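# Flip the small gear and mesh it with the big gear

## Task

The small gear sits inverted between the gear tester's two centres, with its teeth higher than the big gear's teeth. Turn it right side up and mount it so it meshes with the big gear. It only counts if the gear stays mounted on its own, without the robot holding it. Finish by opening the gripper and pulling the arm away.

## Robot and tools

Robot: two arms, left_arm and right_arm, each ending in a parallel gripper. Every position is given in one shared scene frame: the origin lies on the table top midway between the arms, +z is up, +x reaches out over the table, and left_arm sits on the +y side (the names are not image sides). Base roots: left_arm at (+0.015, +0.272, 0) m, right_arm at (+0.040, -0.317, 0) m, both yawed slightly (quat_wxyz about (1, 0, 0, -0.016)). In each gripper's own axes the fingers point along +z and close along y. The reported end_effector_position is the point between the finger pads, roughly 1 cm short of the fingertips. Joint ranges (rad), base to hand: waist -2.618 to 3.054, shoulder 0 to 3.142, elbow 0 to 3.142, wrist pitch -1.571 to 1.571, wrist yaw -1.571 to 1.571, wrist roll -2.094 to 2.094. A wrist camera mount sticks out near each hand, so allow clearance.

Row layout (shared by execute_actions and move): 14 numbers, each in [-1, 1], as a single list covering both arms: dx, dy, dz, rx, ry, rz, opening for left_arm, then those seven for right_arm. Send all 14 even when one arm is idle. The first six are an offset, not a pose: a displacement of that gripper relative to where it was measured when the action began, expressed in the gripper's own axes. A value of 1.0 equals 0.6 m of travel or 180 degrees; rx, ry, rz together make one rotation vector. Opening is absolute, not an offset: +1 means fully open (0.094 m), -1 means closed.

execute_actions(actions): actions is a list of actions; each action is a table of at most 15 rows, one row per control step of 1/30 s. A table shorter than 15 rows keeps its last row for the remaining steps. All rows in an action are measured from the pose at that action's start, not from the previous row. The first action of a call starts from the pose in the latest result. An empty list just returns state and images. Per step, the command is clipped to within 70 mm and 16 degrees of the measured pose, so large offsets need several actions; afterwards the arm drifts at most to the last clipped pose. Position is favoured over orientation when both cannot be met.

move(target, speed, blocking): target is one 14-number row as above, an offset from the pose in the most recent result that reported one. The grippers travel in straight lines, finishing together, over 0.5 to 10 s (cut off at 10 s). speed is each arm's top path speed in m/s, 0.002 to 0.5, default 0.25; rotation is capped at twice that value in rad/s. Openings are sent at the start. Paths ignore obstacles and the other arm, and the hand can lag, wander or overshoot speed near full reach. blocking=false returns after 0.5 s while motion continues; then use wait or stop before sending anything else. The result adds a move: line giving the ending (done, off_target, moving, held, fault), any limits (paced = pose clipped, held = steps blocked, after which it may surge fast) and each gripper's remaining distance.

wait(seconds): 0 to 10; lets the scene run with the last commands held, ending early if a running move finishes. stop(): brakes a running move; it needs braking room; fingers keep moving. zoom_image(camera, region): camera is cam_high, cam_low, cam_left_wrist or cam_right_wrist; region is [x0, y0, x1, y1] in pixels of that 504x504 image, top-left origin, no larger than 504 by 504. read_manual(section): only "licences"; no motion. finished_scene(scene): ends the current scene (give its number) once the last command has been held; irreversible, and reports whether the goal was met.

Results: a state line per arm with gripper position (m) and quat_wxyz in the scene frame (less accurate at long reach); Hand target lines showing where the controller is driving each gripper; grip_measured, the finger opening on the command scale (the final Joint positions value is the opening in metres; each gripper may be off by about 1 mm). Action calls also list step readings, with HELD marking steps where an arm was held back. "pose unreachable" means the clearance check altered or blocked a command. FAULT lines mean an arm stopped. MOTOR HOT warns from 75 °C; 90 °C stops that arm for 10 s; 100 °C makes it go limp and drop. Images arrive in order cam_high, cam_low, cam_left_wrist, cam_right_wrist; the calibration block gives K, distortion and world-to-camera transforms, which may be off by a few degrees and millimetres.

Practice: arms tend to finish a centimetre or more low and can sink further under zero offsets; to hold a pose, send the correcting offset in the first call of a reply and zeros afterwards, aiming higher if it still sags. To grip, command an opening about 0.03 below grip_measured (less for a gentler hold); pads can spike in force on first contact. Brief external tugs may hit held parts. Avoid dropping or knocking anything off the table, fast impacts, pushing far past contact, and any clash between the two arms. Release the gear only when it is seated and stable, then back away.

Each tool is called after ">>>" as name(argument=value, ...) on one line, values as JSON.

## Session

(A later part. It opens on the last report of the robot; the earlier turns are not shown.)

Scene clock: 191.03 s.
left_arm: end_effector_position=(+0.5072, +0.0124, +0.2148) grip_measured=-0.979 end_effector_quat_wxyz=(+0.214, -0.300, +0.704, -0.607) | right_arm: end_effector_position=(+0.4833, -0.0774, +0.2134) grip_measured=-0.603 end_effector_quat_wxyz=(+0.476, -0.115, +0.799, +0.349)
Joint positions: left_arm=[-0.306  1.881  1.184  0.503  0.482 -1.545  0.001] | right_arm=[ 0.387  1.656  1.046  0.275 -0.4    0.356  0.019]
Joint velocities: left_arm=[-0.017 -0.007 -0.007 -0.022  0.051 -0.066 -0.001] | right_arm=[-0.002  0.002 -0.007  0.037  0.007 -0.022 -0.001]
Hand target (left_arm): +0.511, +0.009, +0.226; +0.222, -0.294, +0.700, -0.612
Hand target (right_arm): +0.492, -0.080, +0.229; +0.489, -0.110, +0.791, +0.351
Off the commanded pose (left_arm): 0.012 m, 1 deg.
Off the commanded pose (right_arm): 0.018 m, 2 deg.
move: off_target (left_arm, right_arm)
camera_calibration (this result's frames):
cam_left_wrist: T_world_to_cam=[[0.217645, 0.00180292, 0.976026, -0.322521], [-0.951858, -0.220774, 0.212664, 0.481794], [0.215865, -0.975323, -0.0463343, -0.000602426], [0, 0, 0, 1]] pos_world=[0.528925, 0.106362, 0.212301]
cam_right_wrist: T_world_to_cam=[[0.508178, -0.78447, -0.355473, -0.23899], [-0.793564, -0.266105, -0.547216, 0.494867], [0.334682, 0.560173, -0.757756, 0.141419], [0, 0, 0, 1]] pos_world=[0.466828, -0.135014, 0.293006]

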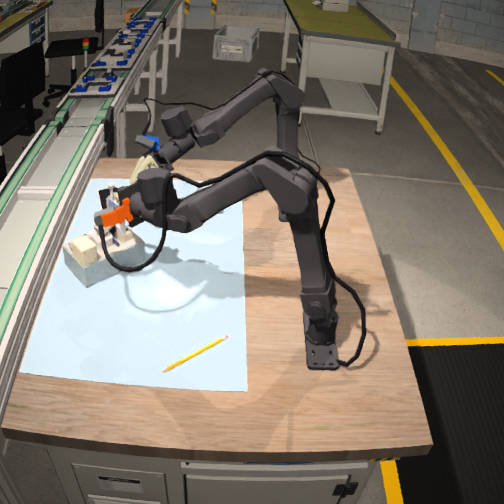

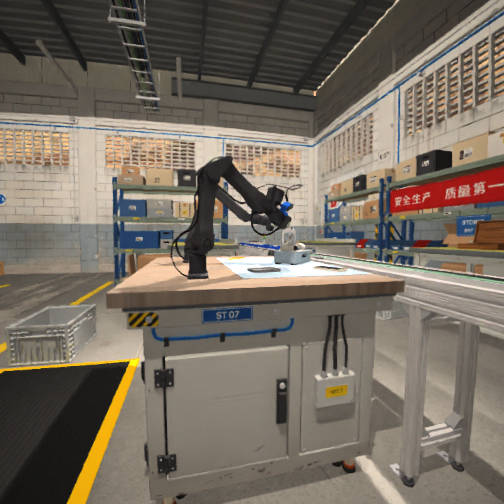

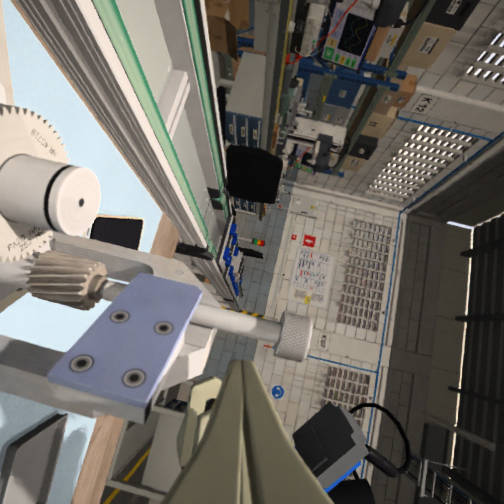

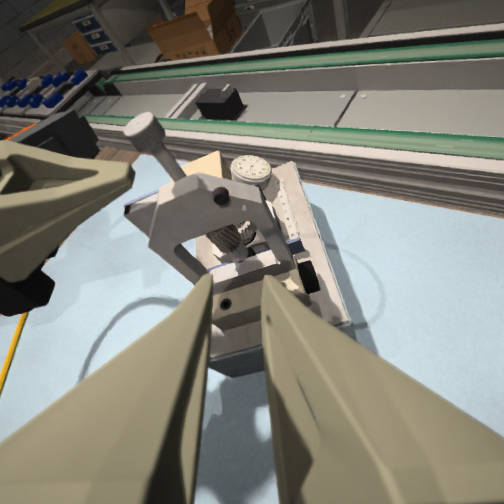

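>>> execute_actions(actions=[[[0,-0.02,0.045,0,0,0.04,-1,-0.03,0,0,0,-0.01,0,-0.6]],[[0,-0.015,0.02,0,0,0,-1,-0.03,0,0,0,-0.01,0,-0.6]],[[0,-0.015,0.02,0,0,0,-0.8,-0.03,0,0,0,-0.01,0,-0.6]],[[0,-0.015,0.02,0,0,0,-0.65,-0.03,0,0,0,-0.01,0,-0.6]]])

Scene clock: 193.20 s.
left_arm: end_effector_position=(+0.5198, +0.0046, +0.2120) grip_measured=-0.655 end_effector_quat_wxyz=(+0.196, -0.283, +0.738, -0.581) | right_arm: end_effector_position=(+0.4833, -0.0774, +0.2134) grip_measured=-0.603 end_effector_quat_wxyz=(+0.475, -0.113, +0.799, +0.350)
Joint positions: left_arm=[-0.298  1.935  1.335  0.308  0.529 -1.461  0.016] | right_arm=[ 0.387  1.656  1.046  0.275 -0.4    0.359  0.019]
Joint velocities: left_arm=[ 0.022 -0.022  0.007  0.022  0.051 -0.037  0.   ] | right_arm=[-0.002 -0.017 -0.002  0.007 -0.007  0.022 -0.001]
Hand target (left_arm): +0.528, -0.006, +0.218; +0.210, -0.278, +0.733, -0.584
Hand target (right_arm): +0.492, -0.080, +0.229; +0.488, -0.108, +0.791, +0.352
Off the commanded pose (left_arm): 0.016 m, 2 deg.
Off the commanded pose (right_arm): 0.018 m, 2 deg.
Step readings (end_effector_position; steps 1 to 15: 1st action; 16 to 30: 2nd action; 31 to 45: 3rd action; 46 to 60: 4th action):
0: left_arm (+0.5073, +0.0125, +0.2147) | right_arm (+0.4833, -0.0774, +0.2134)
1: left_arm (+0.5092, +0.0114, +0.2141) | right_arm (+0.4833, -0.0774, +0.2134)
2: left_arm (+0.5141, +0.0082, +0.2154) | right_arm (+0.4833, -0.0774, +0.2134)
4: left_arm (+0.5207, +0.0022, +0.2165) | right_arm (+0.4833, -0.0774, +0.2134)
8: left_arm (+0.5208, +0.0029, +0.2152) | right_arm (+0.4833, -0.0774, +0.2134)
15: left_arm (+0.5208, +0.0029, +0.2151) | right_arm (+0.4833, -0.0774, +0.2134)
16: left_arm (+0.5210, +0.0030, +0.2154) | right_arm (+0.4833, -0.0774, +0.2134)
17: left_arm (+0.5210, +0.0030, +0.2156) | right_arm (+0.4833, -0.0774, +0.2134)
19: left_arm (+0.5210, +0.0031, +0.2155) | right_arm (+0.4833, -0.0774, +0.2134)
23: left_arm (+0.5209, +0.0031, +0.2153) | right_arm (+0.4833, -0.0774, +0.2134)
30: left_arm (+0.5209, +0.0030, +0.2154) | right_arm (+0.4833, -0.0774, +0.2134)
31: left_arm (+0.5208, +0.0033, +0.2141) | right_arm (+0.4833, -0.0774, +0.2134)
32: left_arm (+0.5204, +0.0036, +0.2127) | right_arm (+0.4833, -0.0774, +0.2134)
34: left_arm (+0.5203, +0.0039, +0.2118) | right_arm (+0.4833, -0.0774, +0.2134)
38: left_arm (+0.5202, +0.0038, +0.2118) | right_arm (+0.4833, -0.0774, +0.2134)
45: left_arm (+0.5201, +0.0037, +0.2117) | right_arm (+0.4833, -0.0774, +0.2134)
46: left_arm (+0.5200, +0.0040, +0.2108) | right_arm (+0.4833, -0.0774, +0.2134)
47: left_arm (+0.5201, +0.0044, +0.2116) | right_arm (+0.4833, -0.0774, +0.2134)
49: left_arm (+0.5200, +0.0047, +0.2122) | right_arm (+0.4833, -0.0774, +0.2134)
53: left_arm (+0.5199, +0.0046, +0.2121) | right_arm (+0.4833, -0.0774, +0.2134)
60: end_effector_position above
camera_calibration (this result's frames):
cam_left_wrist: T_world_to_cam=[[0.249314, -0.0841111, 0.964763, -0.336258], [-0.955398, -0.184199, 0.230835, 0.490453], [0.158293, -0.979283, -0.126283, 0.0357887], [0, 0, 0, 1]] pos_world=[0.546747, 0.0971052, 0.215715]
cam_right_wrist: T_world_to_cam=[[0.506363, -0.784129, -0.3588, -0.237377], [-0.795261, -0.26377, -0.54588, 0.495583], [0.3334, 0.561754, -0.757151, 0.142032], [0, 0, 0, 1]] pos_world=[0.466964, -0.135201, 0.292898]

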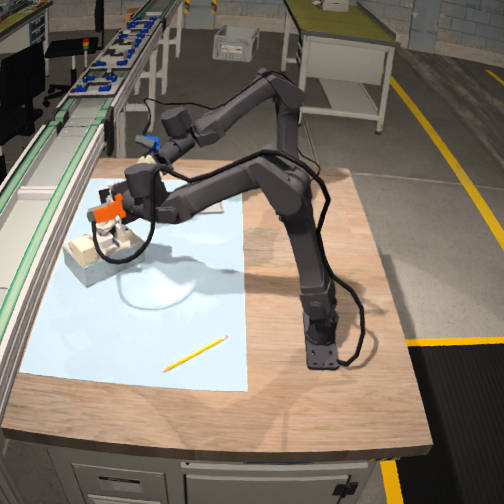

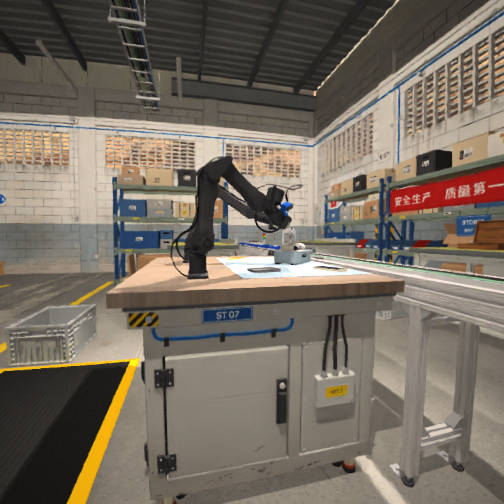

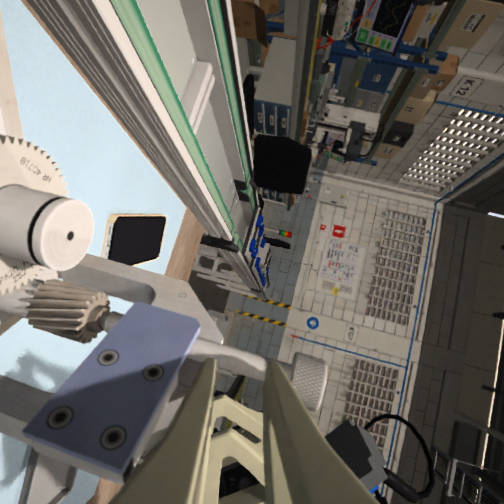

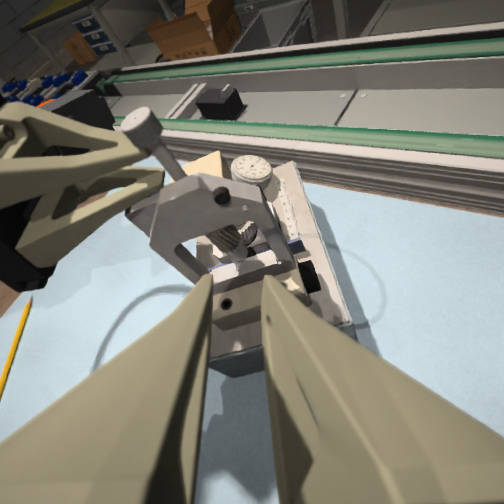

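>>> execute_actions(actions=[[[0,-0.015,0.02,0,0,0,-0.55,-0.03,0,0,0,-0.01,0,-0.6]],[[0,-0.015,0.02,0,0,0,-0.45,-0.03,0,0,0,-0.01,0,-0.6]]])

Scene clock: 194.30 s.
left_arm: end_effector_position=(+0.5189, +0.0061, +0.2152) grip_measured=-0.455 end_effector_quat_wxyz=(+0.170, -0.290, +0.746, -0.575) | right_arm: end_effector_position=(+0.4833, -0.0774, +0.2134) grip_measured=-0.603 end_effector_quat_wxyz=(+0.475, -0.113, +0.799, +0.351)
Joint positions: left_arm=[-0.286  1.935  1.386  0.209  0.567 -1.467  0.026] | right_arm=[ 0.387  1.656  1.046  0.275 -0.4    0.361  0.019]
Joint velocities: left_arm=[ 0.012 -0.012  0.007 -0.022  0.007  0.037 -0.   ] | right_arm=[ 0.017  0.007 -0.012 -0.037  0.095  0.051 -0.   ]
Hand target (left_arm): +0.528, -0.005, +0.220; +0.183, -0.286, +0.741, -0.579
Hand target (right_arm): +0.492, -0.080, +0.229; +0.488, -0.108, +0.791, +0.352
Off the commanded pose (left_arm): 0.016 m, 2 deg.
Off the commanded pose (right_arm): 0.018 m, 2 deg.
Step readings (end_effector_position; steps 1 to 15: 1st action; 16 to 30: 2nd action):
0: left_arm (+0.5198, +0.0046, +0.2120) | right_arm (+0.4833, -0.0774, +0.2134)
1: left_arm (+0.5200, +0.0046, +0.2132) | right_arm (+0.4833, -0.0774, +0.2134)
2: left_arm (+0.5201, +0.0053, +0.2138) | right_arm (+0.4833, -0.0774, +0.2134)
4: left_arm (+0.5200, +0.0056, +0.2143) | right_arm (+0.4833, -0.0774, +0.2134)
8: left_arm (+0.5199, +0.0056, +0.2141) | right_arm (+0.4833, -0.0774, +0.2134)
15: left_arm (+0.5198, +0.0055, +0.2141) | right_arm (+0.4833, -0.0774, +0.2134)
16: left_arm (+0.5199, +0.0055, +0.2153) | right_arm (+0.4833, -0.0774, +0.2134)
17: left_arm (+0.5196, +0.0059, +0.2156) | right_arm (+0.4833, -0.0774, +0.2134)
19: left_arm (+0.5191, +0.0061, +0.2156) | right_arm (+0.4833, -0.0774, +0.2134)
23: left_arm (+0.5190, +0.0061, +0.2153) | right_arm (+0.4833, -0.0774, +0.2134)
30: end_effector_position above
camera_calibration (this result's frames):
cam_left_wrist: T_world_to_cam=[[0.298398, -0.0907149, 0.950121, -0.361286], [-0.945651, -0.162895, 0.281442, 0.473106], [0.129239, -0.982464, -0.134392, 0.05473], [0, 0, 0, 1]] pos_world=[0.548127, 0.098063, 0.217469]
cam_right_wrist: T_world_to_cam=[[0.505453, -0.783955, -0.360462, -0.236568], [-0.796108, -0.262603, -0.545208, 0.49594], [0.33276, 0.562543, -0.756846, 0.142337], [0, 0, 0, 1]] pos_world=[0.467032, -0.135295, 0.292844]

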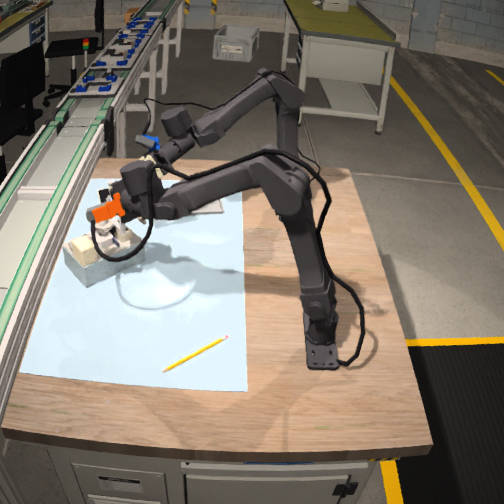

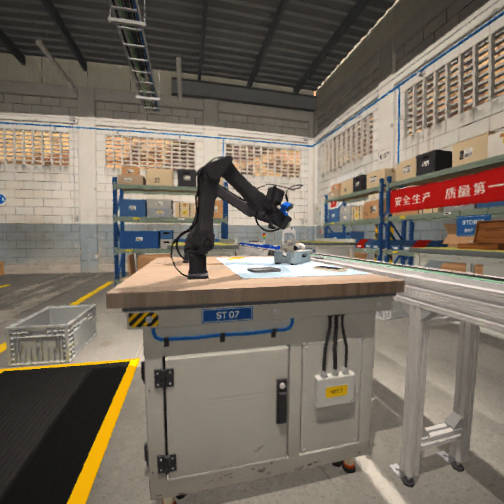

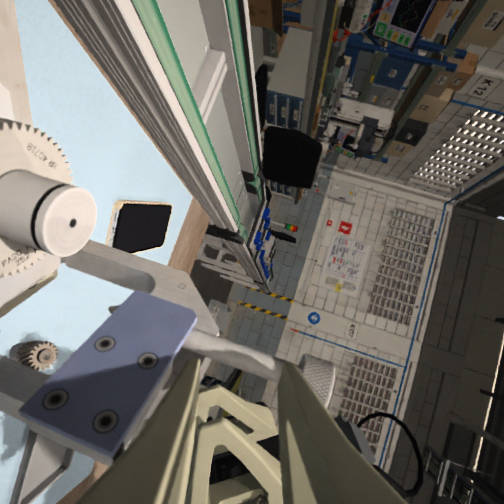

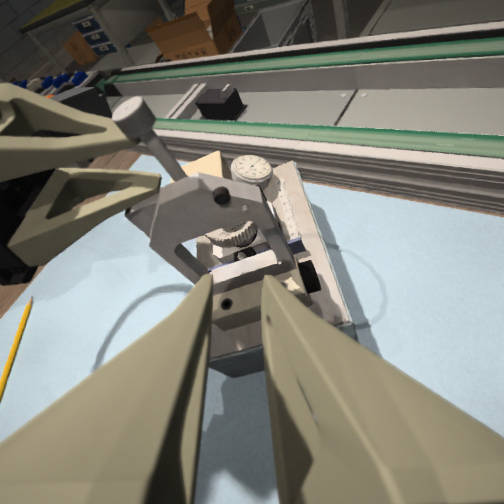

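>>> move(target=[0,-0.01,0.015,0,0,0,-0.45,-0.08,0,-0.08,0,0.15,-0.1,-0.3])

Scene clock: 196.30 s.
left_arm: end_effector_position=(+0.5186, +0.0070, +0.2150) grip_measured=-0.455 end_effector_quat_wxyz=(+0.162, -0.293, +0.748, -0.573) | right_arm: end_effector_position=(+0.4720, -0.1126, +0.2568) grip_measured=-0.303 end_effector_quat_wxyz=(+0.313, -0.312, +0.865, +0.238)
Joint positions: left_arm=[-0.282  1.936  1.399  0.181  0.577 -1.469  0.026] | right_arm=[ 0.288  1.828  1.834 -0.919 -0.509 -0.258  0.033]
Joint velocities: left_arm=[ 0.002  0.007  0.007 -0.022 -0.037  0.037 -0.001] | right_arm=[ 0.022  0.012 -0.002 -0.022  0.007 -0.066  0.   ]
Hand target (left_arm): +0.525, -0.001, +0.218; +0.170, -0.290, +0.746, -0.575
Hand target (right_arm): +0.476, -0.116, +0.267; +0.325, -0.314, +0.861, +0.234
Off the commanded pose (left_arm): 0.012 m, 1 deg.
Off the commanded pose (right_arm): 0.013 m, 1 deg.
move: off_target (left_arm, right_arm)
camera_calibration (this result's frames):
cam_left_wrist: T_world_to_cam=[[0.314732, -0.0928827, 0.944625, -0.368149], [-0.941267, -0.15878, 0.298001, 0.467187], [0.122309, -0.982935, -0.137401, 0.0598069], [0, 0, 0, 1]] pos_world=[0.548301, 0.0987717, 0.216758]
cam_right_wrist: T_world_to_cam=[[0.707028, -0.69856, -0.110118, -0.392627], [-0.704215, -0.681212, -0.20008, 0.322172], [0.0647543, 0.219009, -0.973572, 0.342192], [0, 0, 0, 1]] pos_world=[0.482318, -0.129749, 0.354373]

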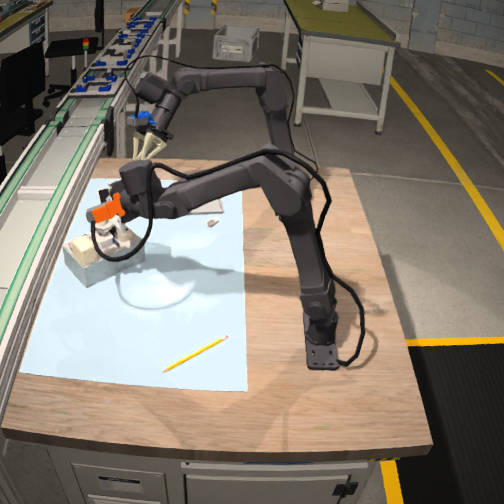

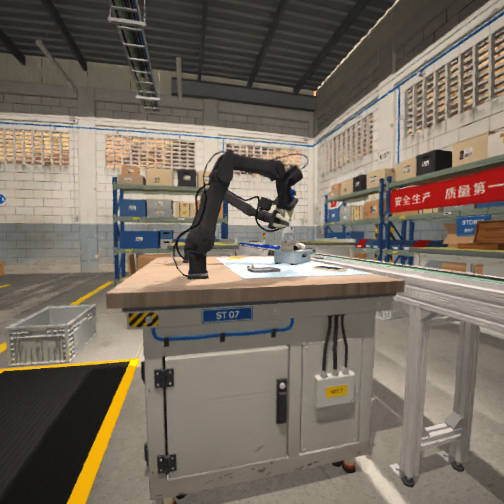

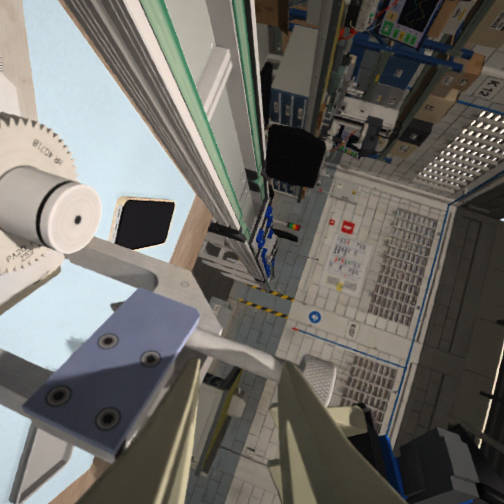

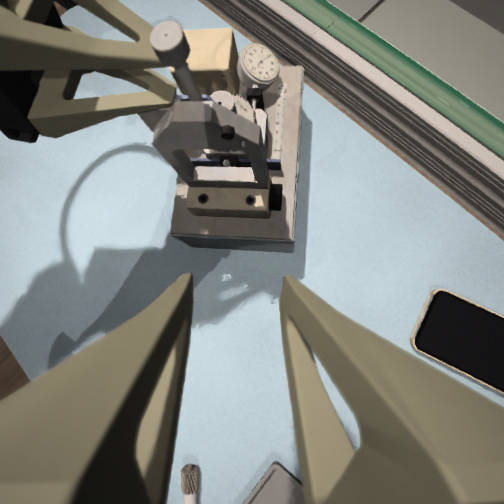

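>>> move(target=[0,-0.01,0.015,0,0,0,-0.45,0.369,0.19,0.07,0.077,0.245,0,-0.3], speed=0.3)

Scene clock: 199.03 s.
left_arm: end_effector_position=(+0.5183, +0.0070, +0.2145) grip_measured=-0.455 end_effector_quat_wxyz=(+0.155, -0.296, +0.751, -0.569) | right_arm: end_effector_position=(+0.2779, -0.0912, +0.1034) grip_measured=-0.303 end_effector_quat_wxyz=(+0.010, -0.343, +0.939, +0.012)
Joint positions: left_arm=[-0.281  1.938  1.413  0.153  0.582 -1.47   0.026] | right_arm=[ 0.779  1.764  1.42  -1.2   -0.015  0.048  0.033]
Joint velocities: left_arm=[-0.002  0.002 -0.012  0.007 -0.11   0.007 -0.002] | right_arm=[-0.002 -0.007 -0.017 -0.007 -0.022  0.007  0.001]
Hand target (left_arm): +0.525, -0.001, +0.218; +0.162, -0.293, +0.748, -0.573
Hand target (right_arm): +0.274, -0.095, +0.101; +0.002, -0.340, +0.940, +0.004
Off the commanded pose (left_arm): 0.011 m, 1 deg.
Off the commanded pose (right_arm): 0.006 m, 2 deg.
move: off_target (left_arm)
camera_calibration (this result's frames):
cam_left_wrist: T_world_to_cam=[[0.330176, -0.0967215, 0.938951, -0.374324], [-0.93667, -0.15662, 0.31324, 0.461376], [0.116762, -0.982912, -0.142308, 0.0637029], [0, 0, 0, 1]] pos_world=[0.548312, 0.0986699, 0.216016]
cam_right_wrist: T_world_to_cam=[[0.703137, -0.708813, 0.056409, -0.274418], [-0.623124, -0.576029, 0.529063, 0.0810939], [-0.342513, -0.407153, -0.846706, 0.243733], [0, 0, 0, 1]] pos_world=[0.326967, -0.0485625, 0.178946]

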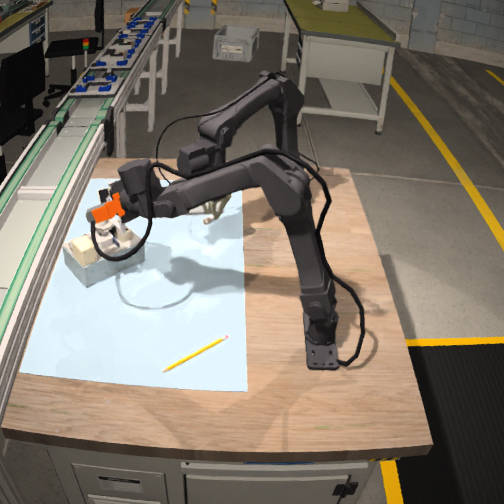

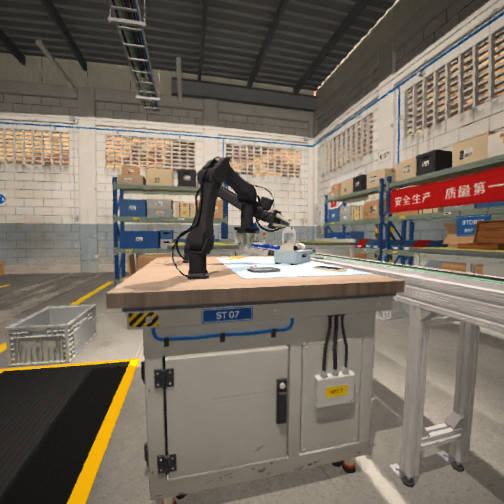

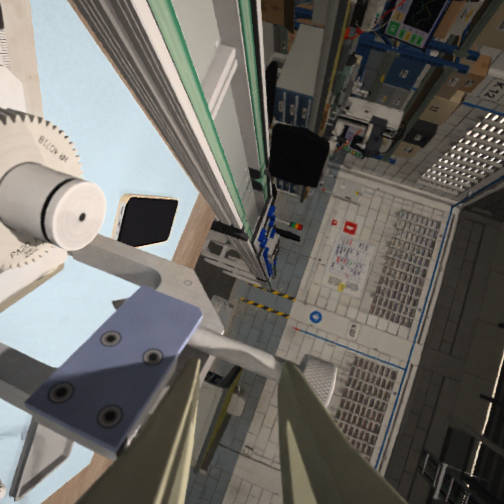

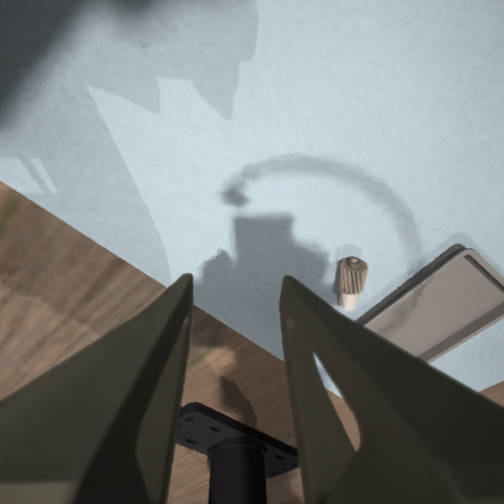

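>>> move(target=[0,-0.005,0.008,0,0,0,-0.45,0.10,-0.14,0.03,0,0,0,-0.3], speed=0.3)

Scene clock: 200.40 s.
left_arm: end_effector_position=(+0.5182, +0.0074, +0.2144) grip_measured=-0.455 end_effector_quat_wxyz=(+0.154, -0.296, +0.751, -0.570) | right_arm: end_effector_position=(+0.2878, -0.1943, +0.0798) grip_measured=-0.303 end_effector_quat_wxyz=(-0.001, -0.340, +0.940, +0.003)
Joint positions: left_arm=[-0.279  1.938  1.413  0.152  0.585 -1.47   0.026] | right_arm=[ 0.483  1.612  1.155 -1.116 -0.006 -0.241  0.033]
Joint velocities: left_arm=[-0.012 -0.007  0.017 -0.007 -0.051  0.007 -0.   ] | right_arm=[ 0.022 -0.002 -0.022 -0.007 -0.081 -0.066 -0.   ]
Hand target (left_arm): +0.522, +0.003, +0.216; +0.155, -0.297, +0.751, -0.570
Hand target (right_arm): +0.287, -0.194, +0.083; +0.010, -0.343, +0.939, +0.008
Off the commanded pose (left_arm): 0.006 m, 0 deg.
Off the commanded pose (right_arm): 0.003 m, 2 deg.
move: done
camera_calibration (this result's frames):
cam_left_wrist: T_world_to_cam=[[0.331342, -0.0961377, 0.9386, -0.374752], [-0.936472, -0.154795, 0.314736, 0.46091], [0.115033, -0.983258, -0.14132, 0.0647891], [0, 0, 0, 1]] pos_world=[0.548348, 0.0990232, 0.215833]
cam_right_wrist: T_world_to_cam=[[0.699001, -0.712239, 0.0641326, -0.353262], [-0.619627, -0.558447, 0.551543, 0.0409003], [-0.357016, -0.425267, -0.831678, 0.184655], [0, 0, 0, 1]] pos_world=[0.338198, -0.150239, 0.15367]

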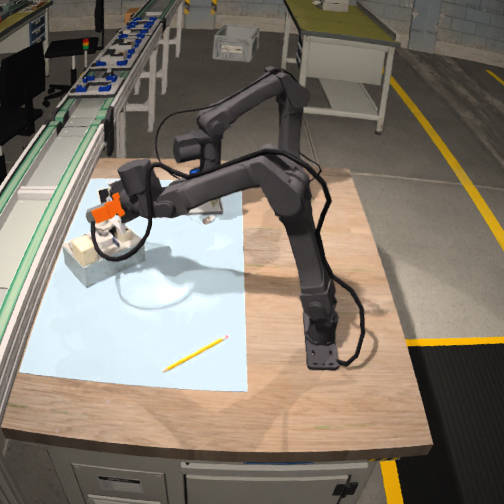

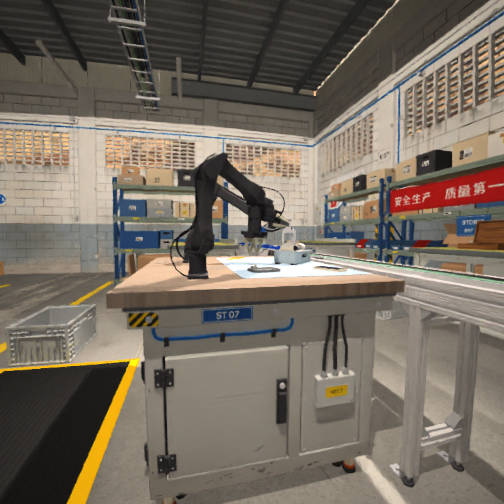

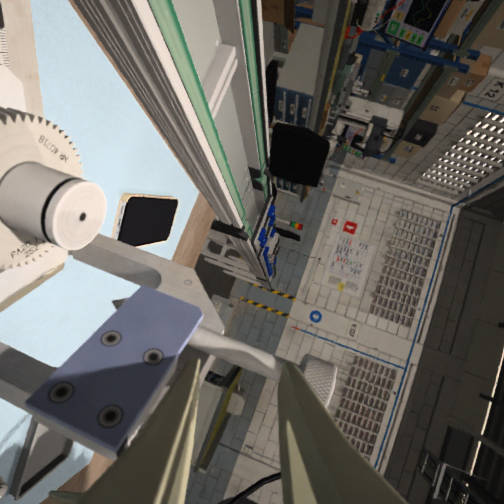

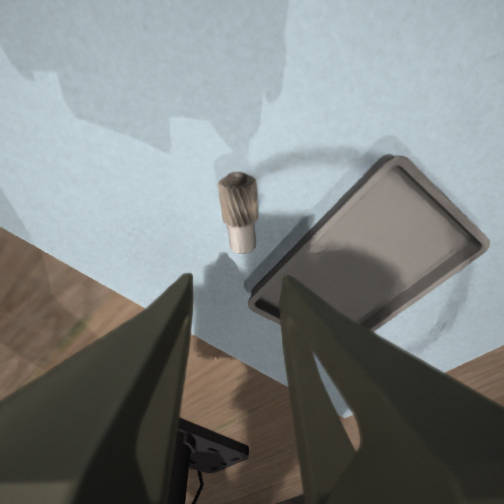

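>>> move(target=[0,-0.005,0.008,0,0,0,-0.45,-0.005,0,0.105,0,0,0,-0.4], speed=0.12)

>>> execute_actions(actions=[[[0,0,0,0,0,0,-0.45,0,0,0,0,0,0,-0.7]]])

Scene clock: 201.83 s.
left_arm: end_effector_position=(+0.5182, +0.0074, +0.2144) grip_measured=-0.455 end_effector_quat_wxyz=(+0.154, -0.296, +0.751, -0.570) | right_arm: end_effector_position=(+0.2910, -0.1928, +0.0201) grip_measured=-0.397 end_effector_quat_wxyz=(-0.000, -0.341, +0.940, +0.003)
Joint positions: left_arm=[-0.279  1.938  1.413  0.152  0.585 -1.47   0.026] | right_arm=[ 0.483  1.7    1.001 -0.87  -0.006 -0.243  0.028]
Joint velocities: left_arm=[ 0.012 -0.002 -0.012 -0.022  0.007  0.007  0.   ] | right_arm=[ 0.002 -0.022  0.017 -0.051 -0.007  0.007 -0.001]
Hand target (left_arm): +0.522, +0.003, +0.216; +0.154, -0.296, +0.751, -0.570
Hand target (right_arm): +0.289, -0.192, +0.017; -0.001, -0.340, +0.940, +0.003
Off the commanded pose (left_arm): 0.006 m, 0 deg.
Off the commanded pose (right_arm): 0.003 m, 0 deg.
move: done
camera_calibration (this result's frames):
cam_left_wrist: T_world_to_cam=[[0.331342, -0.0961377, 0.9386, -0.374752], [-0.936472, -0.154795, 0.314736, 0.46091], [0.115033, -0.983258, -0.14132, 0.0647891], [0, 0, 0, 1]] pos_world=[0.548348, 0.0990232, 0.215833]
cam_right_wrist: T_world_to_cam=[[0.700247, -0.710959, 0.0647431, -0.350682], [-0.619511, -0.560091, 0.550004, 0.0763882], [-0.354768, -0.425248, -0.832649, 0.136109], [0, 0, 0, 1]] pos_world=[0.341175, -0.148656, 0.0940217]

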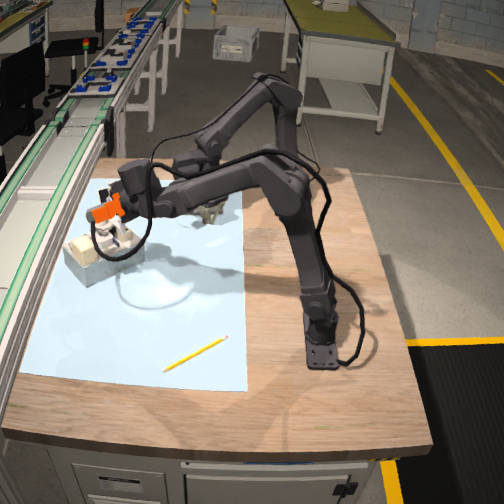

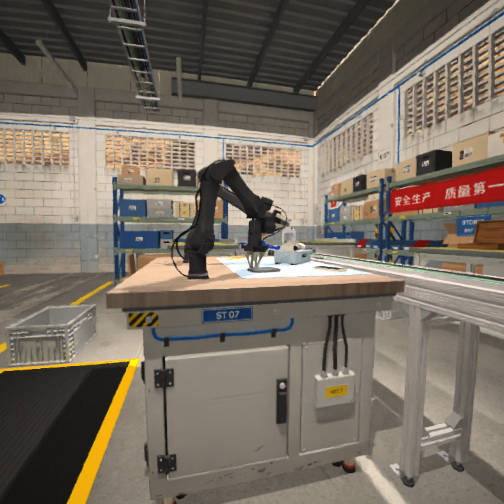

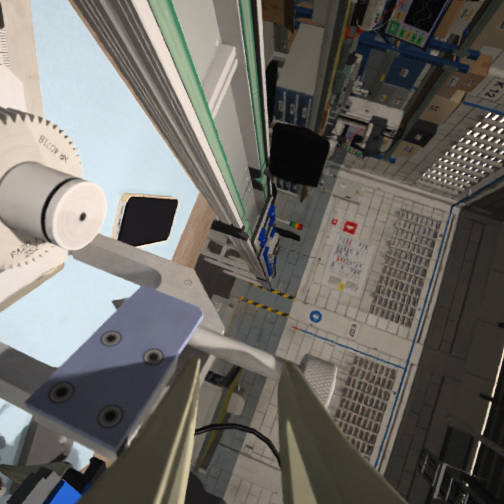

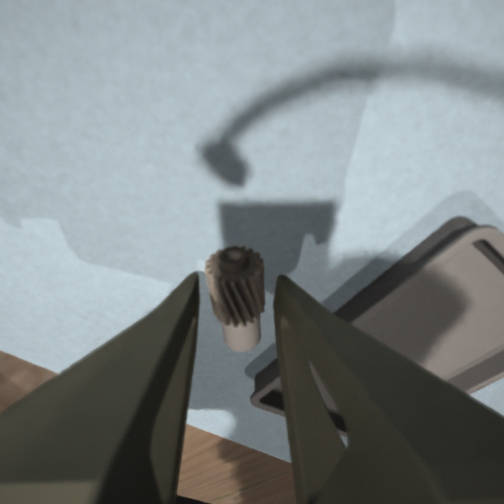

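Scene clock: 202.33 s.
left_arm: end_effector_position=(+0.5182, +0.0074, +0.2144) grip_measured=-0.455 end_effector_quat_wxyz=(+0.154, -0.296, +0.751, -0.570) | right_arm: end_effector_position=(+0.2911, -0.1928, +0.0201) grip_measured=-0.639 end_effector_quat_wxyz=(+0.000, -0.341, +0.940, +0.003)
Joint positions: left_arm=[-0.279  1.938  1.413  0.152  0.585 -1.47   0.026] | right_arm=[ 0.483  1.7    1.001 -0.87  -0.006 -0.243  0.017]
Joint velocities: left_arm=[-0.002  0.002  0.002  0.037 -0.037  0.037 -0.   ] | right_arm=[-0.007 -0.002 -0.012 -0.007  0.037  0.051 -0.   ]
Hand target (left_arm): +0.518, +0.007, +0.214; +0.154, -0.296, +0.751, -0.570
Hand target (right_arm): +0.291, -0.193, +0.020; +0.000, -0.341, +0.940, +0.003
Off the commanded pose (left_arm): 0.000 m, 0 deg.
Off the commanded pose (right_arm): 0.000 m, 0 deg.
Step readings (end_effector_position):
0: left_arm (+0.5182, +0.0074, +0.2144) | right_arm (+0.2910, -0.1928, +0.0201)
1: left_arm (+0.5182, +0.0074, +0.2144) | right_arm (+0.2911, -0.1927, +0.0201)
2: left_arm (+0.5182, +0.0074, +0.2144) | right_arm (+0.2911, -0.1928, +0.0201)
4: left_arm (+0.5182, +0.0074, +0.2144) | right_arm (+0.2911, -0.1928, +0.0201)
8: left_arm (+0.5182, +0.0074, +0.2144) | right_arm (+0.2911, -0.1928, +0.0201)
15: end_effector_position above
camera_calibration (this result's frames):
cam_left_wrist: T_world_to_cam=[[0.331342, -0.0961377, 0.9386, -0.374752], [-0.936472, -0.154795, 0.314736, 0.46091], [0.115033, -0.983258, -0.14132, 0.0647891], [0, 0, 0, 1]] pos_world=[0.548348, 0.0990232, 0.215833]
cam_right_wrist: T_world_to_cam=[[0.700214, -0.710948, 0.0652256, -0.350775], [-0.619791, -0.559994, 0.549787, 0.0765534], [-0.354344, -0.425395, -0.832754, 0.135992], [0, 0, 0, 1]] pos_world=[0.341252, -0.148663, 0.0940391]

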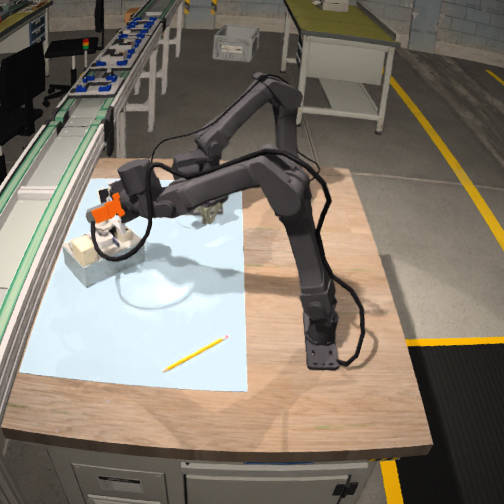

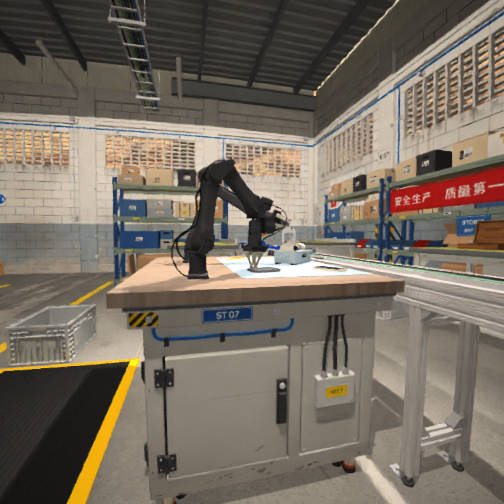

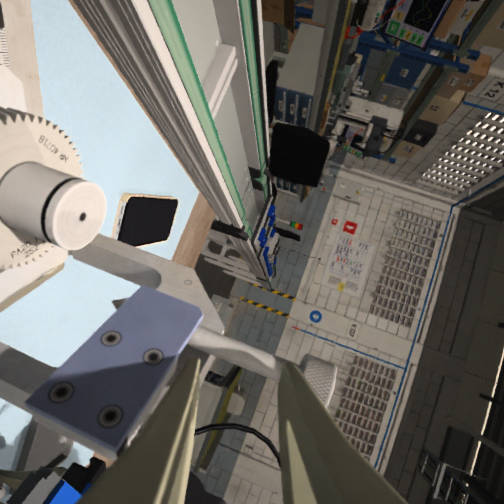

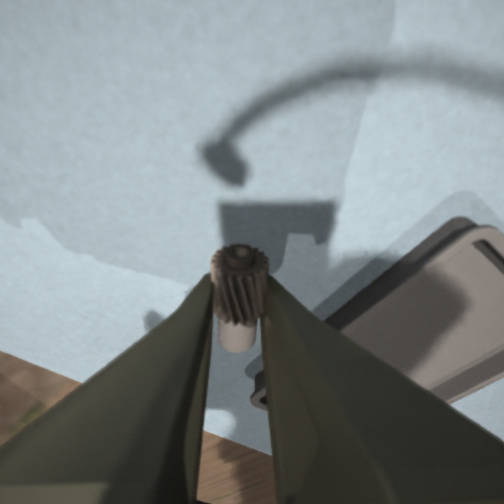

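>>> move(target=[0,0,0.004,0,0,0,-0.45,-0.05,0.1,-0.008,0,0,-0.45,-0.7], speed=0.25)

Scene clock: 205.83 s.
left_arm: end_effector_position=(+0.5182, +0.0074, +0.2144) grip_measured=-0.455 end_effector_quat_wxyz=(+0.154, -0.296, +0.751, -0.570) | right_arm: end_effector_position=(+0.2728, -0.1373, +0.0202) grip_measured=-0.640 end_effector_quat_wxyz=(+0.006, +0.864, -0.504, +0.002)
Joint positions: left_arm=[-0.279  1.938  1.413  0.152  0.585 -1.47   0.026] | right_arm=[ 0.69   1.759  1.07  -0.891  0.009 -1.426  0.017]
Joint velocities: left_arm=[ 0.007  0.012  0.007 -0.007 -0.007  0.037 -0.   ] | right_arm=[-0.012  0.002 -0.007  0.066 -0.022  0.066  0.001]
Hand target (left_arm): +0.520, +0.006, +0.214; +0.154, -0.296, +0.751, -0.570
Hand target (right_arm): +0.275, -0.127, +0.025; -0.004, +0.870, -0.494, -0.004
Off the commanded pose (left_arm): 0.002 m, 0 deg.
Off the commanded pose (right_arm): 0.011 m, 2 deg.
move: off_target (right_arm)
camera_calibration (this result's frames):
cam_left_wrist: T_world_to_cam=[[0.331342, -0.0961377, 0.9386, -0.374752], [-0.936472, -0.154795, 0.314736, 0.46091], [0.115033, -0.983258, -0.14132, 0.0647891], [0, 0, 0, 1]] pos_world=[0.548348, 0.0990232, 0.215833]
cam_right_wrist: T_world_to_cam=[[0.825143, 0.561541, 0.0617298, -0.157724], [0.437154, -0.703907, 0.559832, -0.212091], [0.35782, -0.434956, -0.826304, -0.0425505], [0, 0, 0, 1]] pos_world=[0.238086, -0.0792315, 0.0933117]

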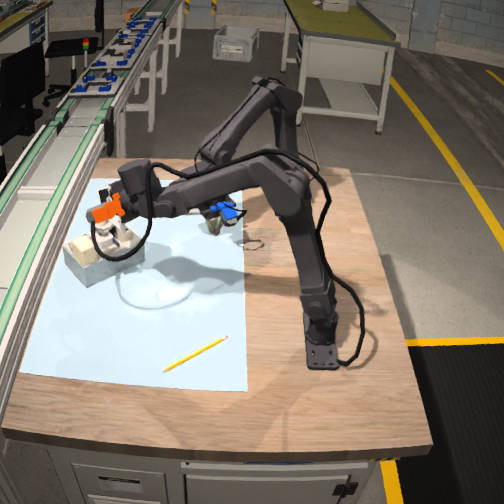

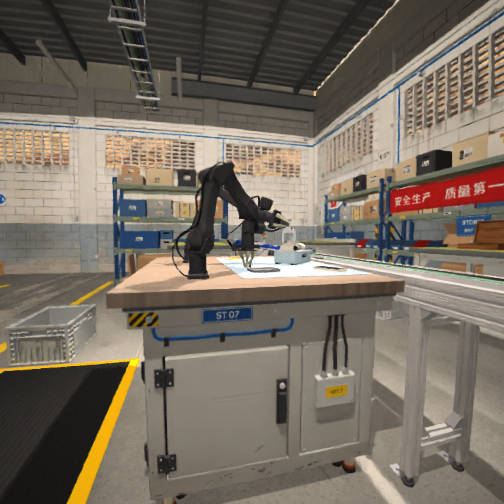

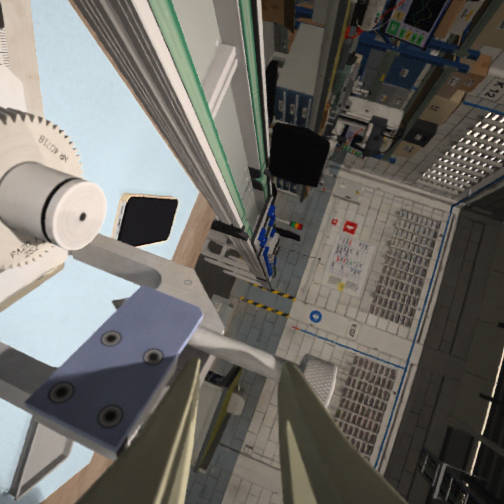

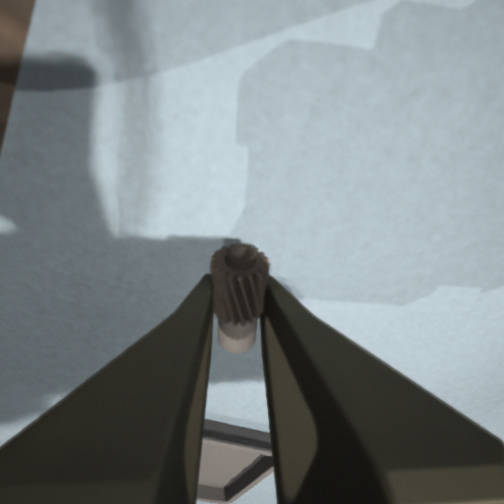

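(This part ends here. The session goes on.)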